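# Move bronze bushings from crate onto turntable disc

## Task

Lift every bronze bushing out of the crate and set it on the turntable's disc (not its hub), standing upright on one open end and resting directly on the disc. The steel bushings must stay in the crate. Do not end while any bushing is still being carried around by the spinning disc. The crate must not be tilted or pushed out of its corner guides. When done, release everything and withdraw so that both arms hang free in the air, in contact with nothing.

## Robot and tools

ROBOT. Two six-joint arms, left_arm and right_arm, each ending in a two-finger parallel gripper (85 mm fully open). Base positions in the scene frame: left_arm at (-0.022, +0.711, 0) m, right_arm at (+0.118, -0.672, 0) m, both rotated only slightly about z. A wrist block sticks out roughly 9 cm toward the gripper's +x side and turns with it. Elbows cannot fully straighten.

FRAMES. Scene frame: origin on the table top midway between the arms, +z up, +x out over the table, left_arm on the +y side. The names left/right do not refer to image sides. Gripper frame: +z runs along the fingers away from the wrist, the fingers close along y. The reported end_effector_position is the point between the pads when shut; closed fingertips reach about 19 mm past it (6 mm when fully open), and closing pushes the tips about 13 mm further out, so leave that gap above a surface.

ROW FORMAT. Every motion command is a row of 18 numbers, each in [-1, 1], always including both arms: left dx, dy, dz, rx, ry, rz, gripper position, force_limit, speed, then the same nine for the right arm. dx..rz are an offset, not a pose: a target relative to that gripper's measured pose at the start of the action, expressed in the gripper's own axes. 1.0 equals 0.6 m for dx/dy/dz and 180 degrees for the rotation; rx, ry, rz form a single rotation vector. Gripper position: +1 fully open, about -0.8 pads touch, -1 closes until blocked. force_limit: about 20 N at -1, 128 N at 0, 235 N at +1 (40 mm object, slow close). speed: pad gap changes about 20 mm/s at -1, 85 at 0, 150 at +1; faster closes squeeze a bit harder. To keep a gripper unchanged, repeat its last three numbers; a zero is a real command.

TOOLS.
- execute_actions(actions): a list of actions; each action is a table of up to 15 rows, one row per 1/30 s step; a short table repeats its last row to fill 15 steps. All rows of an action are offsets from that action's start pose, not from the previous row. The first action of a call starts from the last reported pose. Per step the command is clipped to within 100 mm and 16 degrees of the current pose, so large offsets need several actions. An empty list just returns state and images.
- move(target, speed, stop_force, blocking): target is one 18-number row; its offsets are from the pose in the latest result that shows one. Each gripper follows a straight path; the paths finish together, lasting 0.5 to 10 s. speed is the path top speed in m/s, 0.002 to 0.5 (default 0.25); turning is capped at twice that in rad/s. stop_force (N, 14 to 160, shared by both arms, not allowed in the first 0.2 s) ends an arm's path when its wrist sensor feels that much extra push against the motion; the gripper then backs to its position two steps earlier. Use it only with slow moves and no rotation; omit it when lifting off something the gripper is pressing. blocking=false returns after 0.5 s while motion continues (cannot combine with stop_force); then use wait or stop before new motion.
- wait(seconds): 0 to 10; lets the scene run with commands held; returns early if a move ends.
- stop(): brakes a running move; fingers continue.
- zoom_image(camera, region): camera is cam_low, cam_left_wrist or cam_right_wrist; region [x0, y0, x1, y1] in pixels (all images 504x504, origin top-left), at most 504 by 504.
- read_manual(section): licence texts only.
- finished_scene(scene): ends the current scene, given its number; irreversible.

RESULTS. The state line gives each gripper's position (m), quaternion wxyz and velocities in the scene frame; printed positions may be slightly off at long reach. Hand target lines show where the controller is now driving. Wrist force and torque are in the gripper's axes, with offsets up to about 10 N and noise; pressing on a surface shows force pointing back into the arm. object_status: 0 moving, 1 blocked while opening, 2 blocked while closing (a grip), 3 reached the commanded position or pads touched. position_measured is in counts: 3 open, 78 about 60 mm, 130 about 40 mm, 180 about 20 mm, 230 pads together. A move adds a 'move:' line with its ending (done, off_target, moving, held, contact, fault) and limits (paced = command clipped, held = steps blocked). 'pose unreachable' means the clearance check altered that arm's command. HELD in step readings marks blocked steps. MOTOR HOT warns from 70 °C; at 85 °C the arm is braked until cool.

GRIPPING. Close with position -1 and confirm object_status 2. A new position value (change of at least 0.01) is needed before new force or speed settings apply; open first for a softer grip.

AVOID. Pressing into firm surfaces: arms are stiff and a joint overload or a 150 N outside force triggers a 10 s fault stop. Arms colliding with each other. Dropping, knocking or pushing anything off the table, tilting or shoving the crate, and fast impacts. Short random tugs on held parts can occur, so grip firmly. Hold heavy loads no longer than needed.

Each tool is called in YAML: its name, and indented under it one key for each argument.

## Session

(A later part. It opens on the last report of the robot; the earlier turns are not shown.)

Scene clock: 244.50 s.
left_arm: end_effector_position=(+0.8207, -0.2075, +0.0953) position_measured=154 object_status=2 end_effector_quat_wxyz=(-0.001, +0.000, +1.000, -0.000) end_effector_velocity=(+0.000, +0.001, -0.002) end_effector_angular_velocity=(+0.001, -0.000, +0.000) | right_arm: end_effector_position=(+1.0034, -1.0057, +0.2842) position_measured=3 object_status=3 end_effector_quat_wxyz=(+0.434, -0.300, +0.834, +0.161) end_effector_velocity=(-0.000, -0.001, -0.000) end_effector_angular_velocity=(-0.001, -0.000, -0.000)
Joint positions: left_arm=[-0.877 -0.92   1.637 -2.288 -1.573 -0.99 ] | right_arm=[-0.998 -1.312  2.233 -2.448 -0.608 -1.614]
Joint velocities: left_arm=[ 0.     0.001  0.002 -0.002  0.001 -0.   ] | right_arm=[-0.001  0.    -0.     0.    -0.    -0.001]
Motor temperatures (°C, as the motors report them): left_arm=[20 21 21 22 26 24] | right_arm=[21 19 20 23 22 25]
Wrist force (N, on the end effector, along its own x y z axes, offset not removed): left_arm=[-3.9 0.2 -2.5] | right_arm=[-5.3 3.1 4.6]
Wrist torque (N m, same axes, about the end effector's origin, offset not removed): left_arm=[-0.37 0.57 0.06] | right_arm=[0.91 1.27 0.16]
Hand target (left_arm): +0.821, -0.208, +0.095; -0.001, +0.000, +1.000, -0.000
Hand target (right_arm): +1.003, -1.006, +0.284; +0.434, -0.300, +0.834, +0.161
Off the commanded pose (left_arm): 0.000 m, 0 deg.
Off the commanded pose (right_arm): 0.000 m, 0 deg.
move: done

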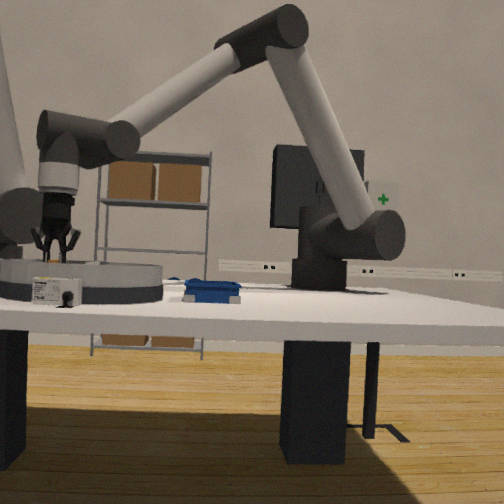

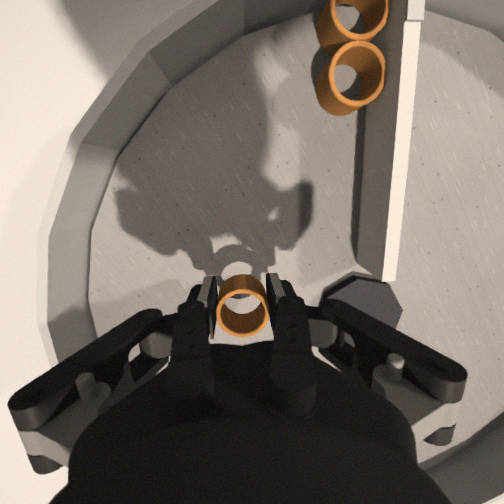

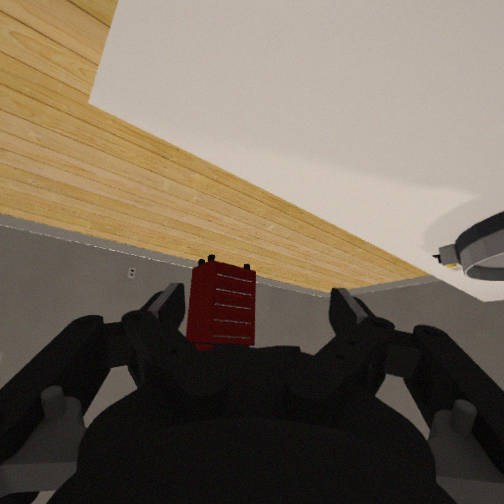

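move:
  target: [0,0,0.04,0,0,0,-1,-0.6,-0.8,0,0,0,0,0,0,1,-1,0]
  speed: 0.008
  stop_force: 14

move:
  target: [0,0,0,0,0,0,0.1,-0.6,0,0,0,0,0,0,0,1,-1,0]

move:
  target: [0,0,-0.2,0,0,0,0.1,-0.6,0,0,0,0,0,0,0,1,-1,0]
  speed: 0.15

Scene clock: 252.73 s.
left_arm: end_effector_position=(+0.8206, -0.2075, +0.0795) position_measured=154 object_status=2 end_effector_quat_wxyz=(-0.001, +0.000, +1.000, -0.000) end_effector_velocity=(-0.001, +0.001, -0.000) end_effector_angular_velocity=(+0.002, +0.003, +0.000) | right_arm: end_effector_position=(+1.0034, -1.0057, +0.2842) position_measured=3 object_status=3 end_effector_quat_wxyz=(+0.434, -0.300, +0.834, +0.161) end_effector_velocity=(+0.001, +0.001, +0.000) end_effector_angular_velocity=(-0.001, -0.001, +0.002)
Joint positions: left_arm=[-0.877 -0.908  1.642 -2.305 -1.573 -0.99 ] | right_arm=[-0.998 -1.312  2.233 -2.448 -0.608 -1.614]
Joint velocities: left_arm=[ 0.    -0.     0.     0.003 -0.002 -0.   ] | right_arm=[ 0.002  0.     0.    -0.     0.    -0.001]
Motor temperatures (°C, as the motors report them): left_arm=[20 21 21 22 26 24] | right_arm=[21 19 20 23 22 25]
Wrist force (N, on the end effector, along its own x y z axes, offset not removed): left_arm=[-1.9 3.4 -12.5] | right_arm=[-4.1 1.1 3.9]
Wrist torque (N m, same axes, about the end effector's origin, offset not removed): left_arm=[0.48 0.45 0.22] | right_arm=[0.55 0.96 0.32]
Hand target (left_arm): +0.821, -0.208, +0.080; -0.001, +0.000, +1.000, -0.000
Hand target (right_arm): +1.003, -1.006, +0.284; +0.434, -0.300, +0.834, +0.161
Off the commanded pose (left_arm): 0.008 m, 0 deg.
Off the commanded pose (right_arm): 0.000 m, 0 deg.
move: contact (left_arm)

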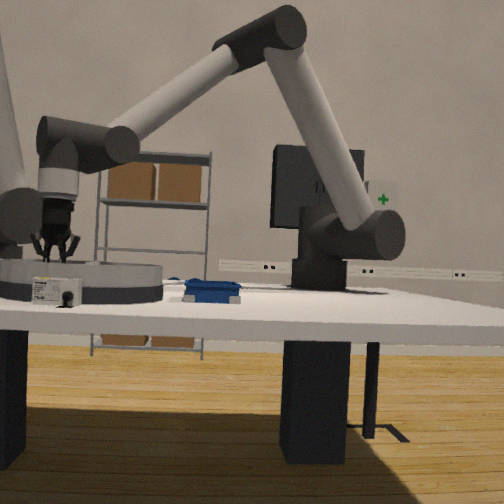

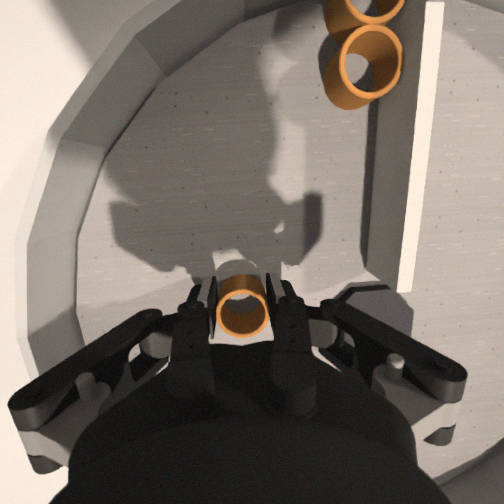

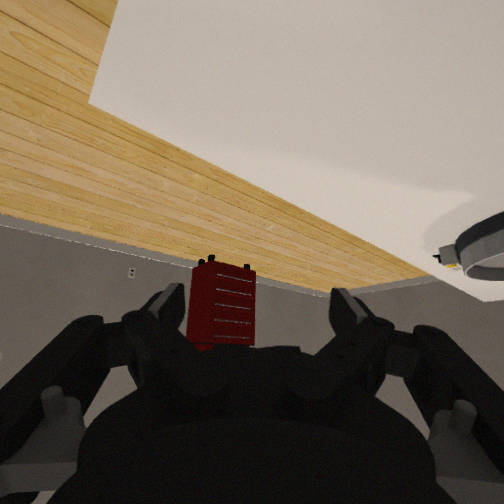

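Scene clock: 253.27 s.
left_arm: end_effector_position=(+0.8206, -0.2075, +0.0796) position_measured=117 object_status=0 end_effector_quat_wxyz=(-0.001, +0.000, +1.000, -0.000) end_effector_velocity=(+0.000, -0.000, -0.000) end_effector_angular_velocity=(-0.000, +0.000, +0.000) | right_arm: end_effector_position=(+1.0034, -1.0057, +0.2842) position_measured=3 object_status=3 end_effector_quat_wxyz=(+0.434, -0.300, +0.834, +0.161) end_effector_velocity=(+0.000, +0.002, -0.000) end_effector_angular_velocity=(+0.000, +0.000, +0.003)
Joint positions: left_arm=[-0.877 -0.908  1.642 -2.305 -1.573 -0.99 ] | right_arm=[-0.998 -1.312  2.233 -2.448 -0.608 -1.614]
Joint velocities: left_arm=[ 0.     0.001 -0.001 -0.    -0.     0.   ] | right_arm=[ 0.002 -0.     0.     0.002  0.    -0.002]
Motor temperatures (°C, as the motors report them): left_arm=[20 21 21 22 26 24] | right_arm=[21 19 20 23 22 25]
Wrist force (N, on the end effector, along its own x y z axes, offset not removed): left_arm=[3.0 5.3 -5.0] | right_arm=[-2.9 2.9 5.3]
Wrist torque (N m, same axes, about the end effector's origin, offset not removed): left_arm=[0.71 -0.76 0.21] | right_arm=[0.85 0.72 0.24]
Hand target (left_arm): +0.821, -0.208, +0.080; -0.001, +0.000, +1.000, -0.000
Hand target (right_arm): +1.003, -1.006, +0.284; +0.434, -0.300, +0.834, +0.161
Off the commanded pose (left_arm): 0.000 m, 0 deg.
Off the commanded pose (right_arm): 0.000 m, 0 deg.
move: done

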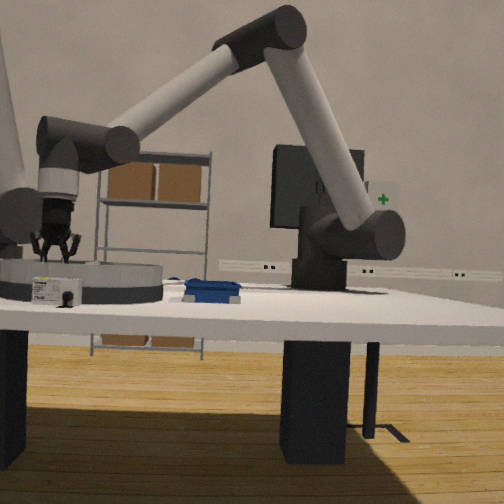

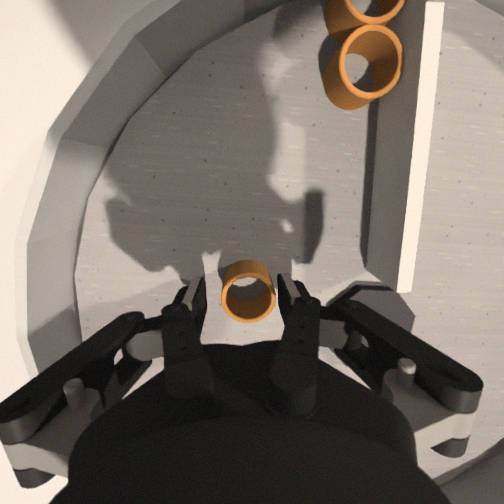

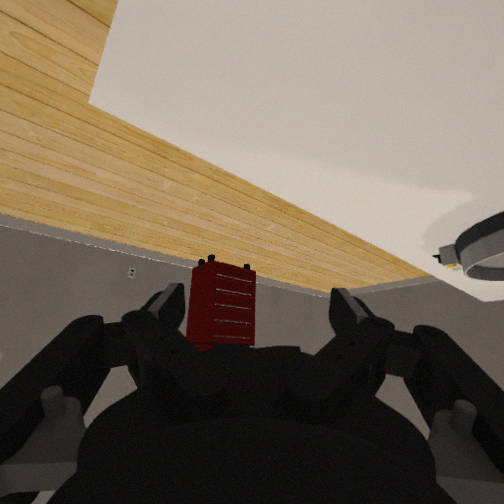

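Scene clock: 254.53 s.
left_arm: end_effector_position=(+0.8207, -0.2073, +0.1993) position_measured=117 object_status=3 end_effector_quat_wxyz=(-0.001, +0.000, +1.000, -0.000) end_effector_velocity=(-0.002, -0.001, -0.000) end_effector_angular_velocity=(+0.001, +0.002, -0.001) | right_arm: end_effector_position=(+1.0034, -1.0057, +0.2842) position_measured=3 object_status=3 end_effector_quat_wxyz=(+0.434, -0.300, +0.834, +0.161) end_effector_velocity=(+0.000, +0.001, -0.000) end_effector_angular_velocity=(+0.000, +0.000, +0.001)
Joint positions: left_arm=[-0.876 -0.994  1.595 -2.171 -1.573 -0.99 ] | right_arm=[-0.998 -1.312  2.233 -2.448 -0.608 -1.614]
Joint velocities: left_arm=[-0.001 -0.    -0.     0.003 -0.001  0.   ] | right_arm=[ 0.001 -0.     0.     0.001 -0.    -0.001]
Motor temperatures (°C, as the motors report them): left_arm=[20 21 21 22 26 24] | right_arm=[21 19 20 23 22 25]
Wrist force (N, on the end effector, along its own x y z axes, offset not removed): left_arm=[-3.2 3.5 -6.7] | right_arm=[-3.1 1.1 5.7]
Wrist torque (N m, same axes, about the end effector's origin, offset not removed): left_arm=[0.17 0.36 0.18] | right_arm=[0.54 0.85 0.22]
Hand target (left_arm): +0.821, -0.207, +0.200; -0.001, +0.000, +1.000, -0.000
Hand target (right_arm): +1.003, -1.006, +0.284; +0.434, -0.300, +0.834, +0.161
Off the commanded pose (left_arm): 0.000 m, 0 deg.
Off the commanded pose (right_arm): 0.000 m, 0 deg.
move: done

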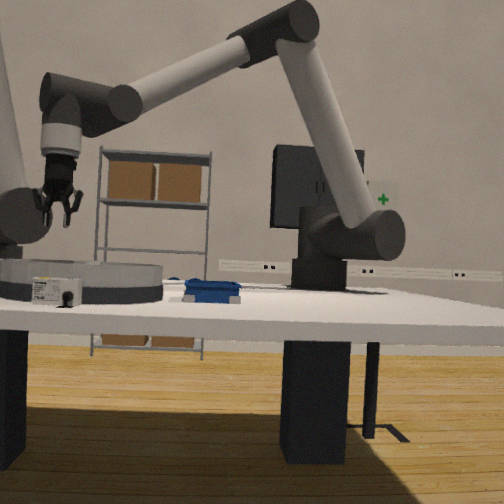

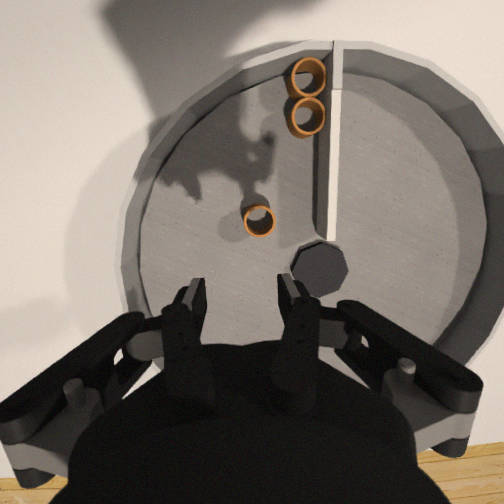

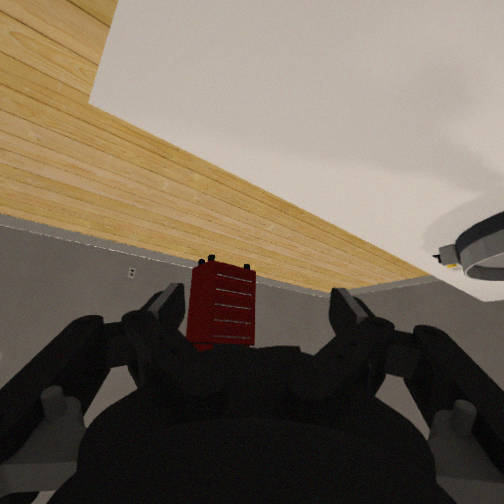

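wait:
  seconds: 10

wait:
  seconds: 10

wait:
  seconds: 10

wait:
  seconds: 5

Scene clock: 270.77 s.
left_arm: end_effector_position=(+0.8208, -0.2073, +0.1995) position_measured=117 object_status=3 end_effector_quat_wxyz=(-0.001, +0.000, +1.000, -0.000) end_effector_velocity=(-0.001, -0.001, +0.000) end_effector_angular_velocity=(-0.000, -0.000, -0.001) | right_arm: end_effector_position=(+1.0034, -1.0057, +0.2842) position_measured=3 object_status=3 end_effector_quat_wxyz=(+0.434, -0.300, +0.834, +0.161) end_effector_velocity=(-0.000, -0.001, +0.000) end_effector_angular_velocity=(-0.002, -0.001, +0.000)
Joint positions: left_arm=[-0.876 -0.994  1.595 -2.17  -1.573 -0.99 ] | right_arm=[-0.998 -1.312  2.233 -2.448 -0.608 -1.614]
Joint velocities: left_arm=[-0.001 -0.    -0.     0.    -0.    -0.   ] | right_arm=[-0.001 -0.     0.    -0.    -0.    -0.002]
Motor temperatures (°C, as the motors report them): left_arm=[20 21 21 22 26 24] | right_arm=[21 19 20 23 22 25]
Wrist force (N, on the end effector, along its own x y z axes, offset not removed): left_arm=[1.2 0.6 -8.8] | right_arm=[-2.1 -1.2 9.9]
Wrist torque (N m, same axes, about the end effector's origin, offset not removed): left_arm=[-0.50 -0.50 0.09] | right_arm=[0.12 0.50 0.16]
Hand target (left_arm): +0.821, -0.207, +0.200; -0.001, +0.000, +1.000, -0.000
Hand target (right_arm): +1.003, -1.006, +0.284; +0.434, -0.300, +0.834, +0.161
Off the commanded pose (left_arm): 0.000 m, 0 deg.
Off the commanded pose (right_arm): 0.000 m, 0 deg.
wait: 10.00 s; at rest from the start

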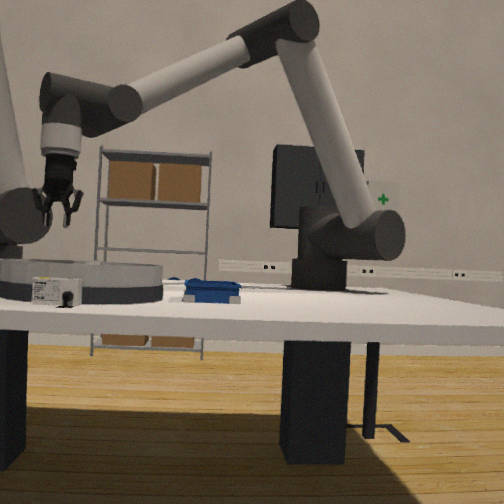

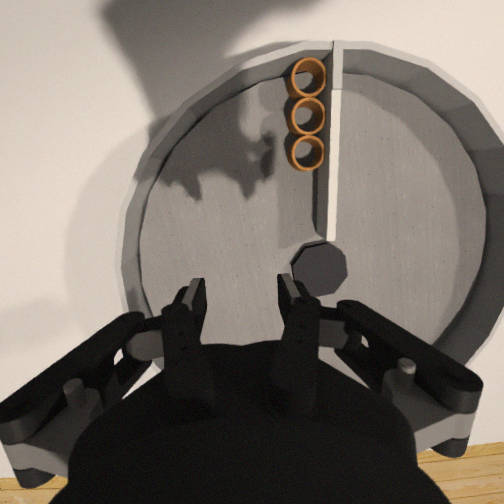

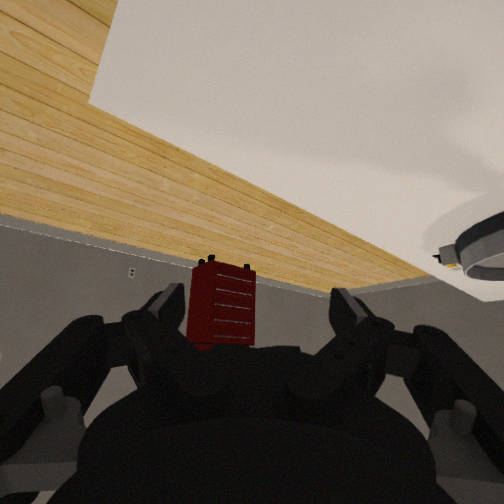

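Scene clock: 280.77 s.
left_arm: end_effector_position=(+0.8208, -0.2073, +0.1995) position_measured=117 object_status=3 end_effector_quat_wxyz=(-0.001, +0.000, +1.000, -0.000) end_effector_velocity=(+0.000, +0.000, -0.000) end_effector_angular_velocity=(+0.000, -0.000, +0.000) | right_arm: end_effector_position=(+1.0034, -1.0057, +0.2842) position_measured=3 object_status=3 end_effector_quat_wxyz=(+0.434, -0.300, +0.834, +0.161) end_effector_velocity=(+0.000, +0.001, -0.000) end_effector_angular_velocity=(+0.001, +0.001, +0.001)
Joint positions: left_arm=[-0.876 -0.994  1.595 -2.17  -1.573 -0.99 ] | right_arm=[-0.998 -1.312  2.233 -2.448 -0.608 -1.614]
Joint velocities: left_arm=[ 0.  0. -0.  0.  0. -0.] | right_arm=[ 0.001  0.     0.     0.002  0.    -0.   ]
Motor temperatures (°C, as the motors report them): left_arm=[20 21 21 22 26 24] | right_arm=[21 19 20 23 22 25]
Wrist force (N, on the end effector, along its own x y z axes, offset not removed): left_arm=[-2.6 8.2 -8.5] | right_arm=[-4.0 4.6 3.7]
Wrist torque (N m, same axes, about the end effector's origin, offset not removed): left_arm=[1.28 0.37 0.10] | right_arm=[1.22 1.00 0.22]
Hand target (left_arm): +0.821, -0.207, +0.200; -0.001, +0.000, +1.000, -0.000
Hand target (right_arm): +1.003, -1.006, +0.284; +0.434, -0.300, +0.834, +0.161
Off the commanded pose (left_arm): 0.000 m, 0 deg.
Off the commanded pose (right_arm): 0.000 m, 0 deg.
wait: 10.00 s; at rest by 0.17 s

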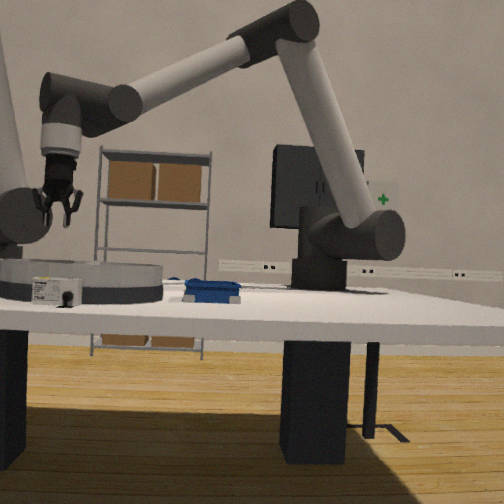

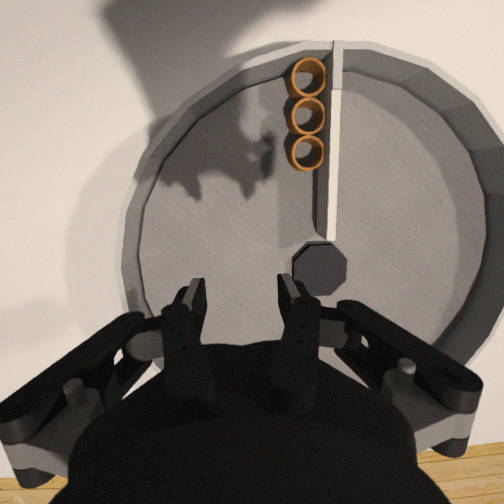

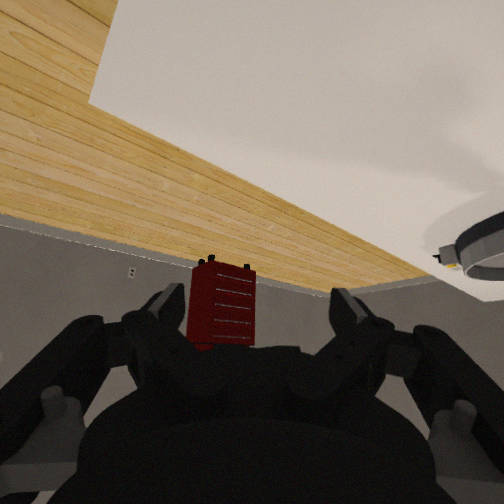

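Scene clock: 290.77 s.
left_arm: end_effector_position=(+0.8208, -0.2073, +0.1995) position_measured=117 object_status=3 end_effector_quat_wxyz=(-0.001, +0.000, +1.000, -0.000) end_effector_velocity=(-0.001, -0.002, -0.000) end_effector_angular_velocity=(+0.000, -0.000, -0.002) | right_arm: end_effector_position=(+1.0034, -1.0057, +0.2842) position_measured=3 object_status=3 end_effector_quat_wxyz=(+0.434, -0.300, +0.834, +0.161) end_effector_velocity=(-0.001, -0.002, -0.000) end_effector_angular_velocity=(+0.000, +0.000, -0.002)
Joint positions: left_arm=[-0.876 -0.994  1.595 -2.17  -1.573 -0.99 ] | right_arm=[-0.998 -1.312  2.233 -2.448 -0.608 -1.614]
Joint velocities: left_arm=[-0.002  0.001 -0.001  0.     0.001 -0.   ] | right_arm=[-0.002 -0.    -0.     0.001 -0.    -0.   ]
Motor temperatures (°C, as the motors report them): left_arm=[20 21 21 22 26 24] | right_arm=[21 19 20 23 22 25]
Wrist force (N, on the end effector, along its own x y z axes, offset not removed): left_arm=[0.7 6.5 -5.1] | right_arm=[-5.6 2.2 8.5]
Wrist torque (N m, same axes, about the end effector's origin, offset not removed): left_arm=[1.01 -0.14 0.18] | right_arm=[0.86 1.29 0.23]
Hand target (left_arm): +0.821, -0.207, +0.200; -0.001, +0.000, +1.000, -0.000
Hand target (right_arm): +1.003, -1.006, +0.284; +0.434, -0.300, +0.834, +0.161
Off the commanded pose (left_arm): 0.000 m, 0 deg.
Off the commanded pose (right_arm): 0.000 m, 0 deg.
wait: 10.00 s; at rest by 0.17 s

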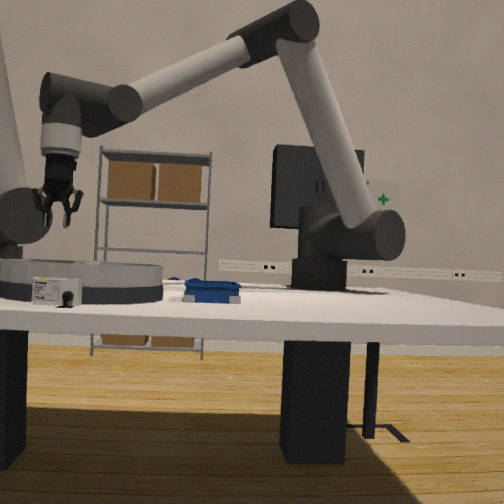

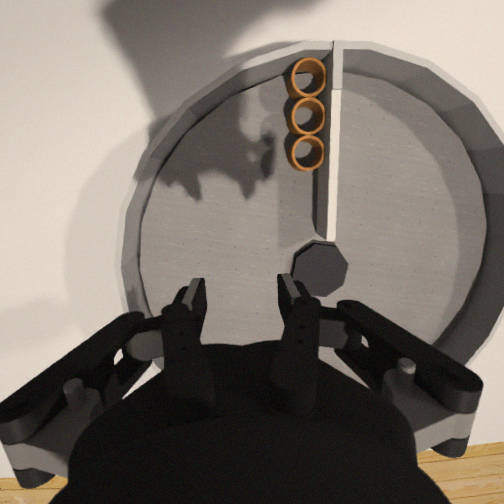

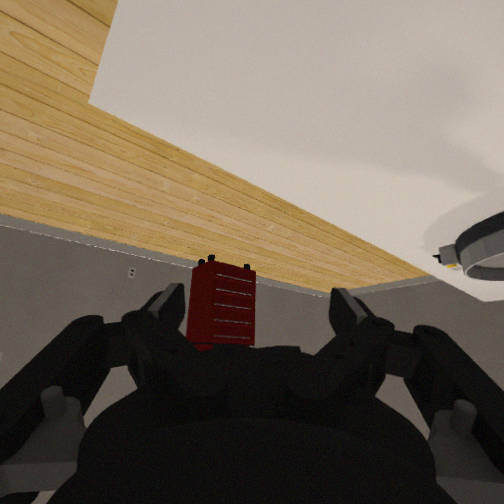

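Scene clock: 295.77 s.
left_arm: end_effector_position=(+0.8208, -0.2073, +0.1995) position_measured=117 object_status=3 end_effector_quat_wxyz=(-0.001, +0.000, +1.000, -0.000) end_effector_velocity=(+0.000, +0.001, -0.000) end_effector_angular_velocity=(+0.000, +0.000, +0.001) | right_arm: end_effector_position=(+1.0034, -1.0057, +0.2842) position_measured=3 object_status=3 end_effector_quat_wxyz=(+0.434, -0.300, +0.834, +0.161) end_effector_velocity=(-0.000, -0.002, +0.000) end_effector_angular_velocity=(-0.001, -0.001, -0.002)
Joint positions: left_arm=[-0.876 -0.994  1.595 -2.17  -1.573 -0.99 ] | right_arm=[-0.998 -1.312  2.233 -2.448 -0.608 -1.614]
Joint velocities: left_arm=[ 0.001 -0.     0.     0.    -0.     0.   ] | right_arm=[-0.002 -0.    -0.    -0.002 -0.     0.001]
Motor temperatures (°C, as the motors report them): left_arm=[20 21 21 22 26 24] | right_arm=[21 19 20 23 22 25]
Wrist force (N, on the end effector, along its own x y z axes, offset not removed): left_arm=[-2.1 6.3 -4.1] | right_arm=[-6.4 2.8 1.1]
Wrist torque (N m, same axes, about the end effector's origin, offset not removed): left_arm=[0.89 0.27 0.09] | right_arm=[0.97 1.44 0.26]
Hand target (left_arm): +0.821, -0.207, +0.200; -0.001, +0.000, +1.000, -0.000
Hand target (right_arm): +1.003, -1.006, +0.284; +0.434, -0.300, +0.834, +0.161
Off the commanded pose (left_arm): 0.000 m, 0 deg.
Off the commanded pose (right_arm): 0.000 m, 0 deg.
wait: 5.00 s; at rest by 0.17 s

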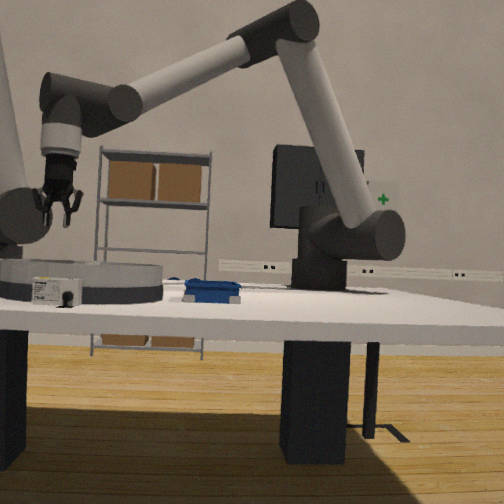

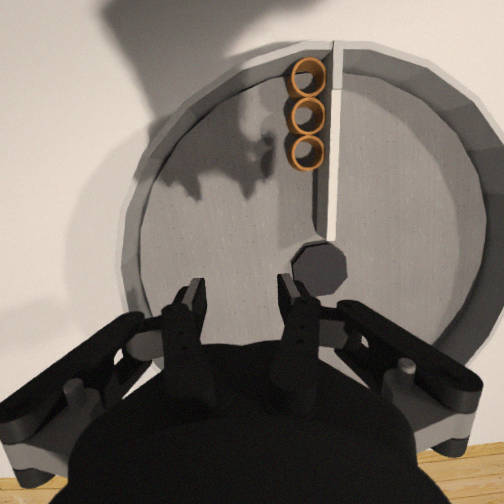

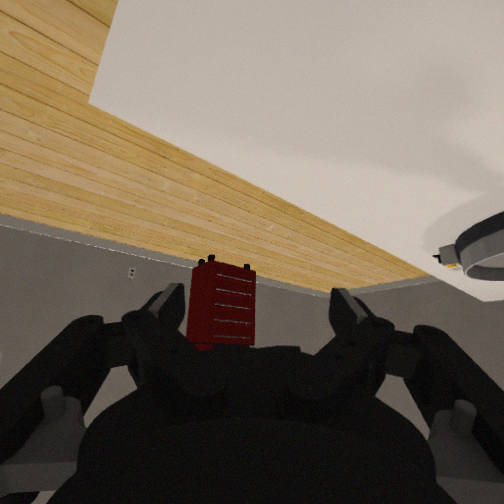

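finished_scene:
  scene: 2

The scene is finished: the task was done.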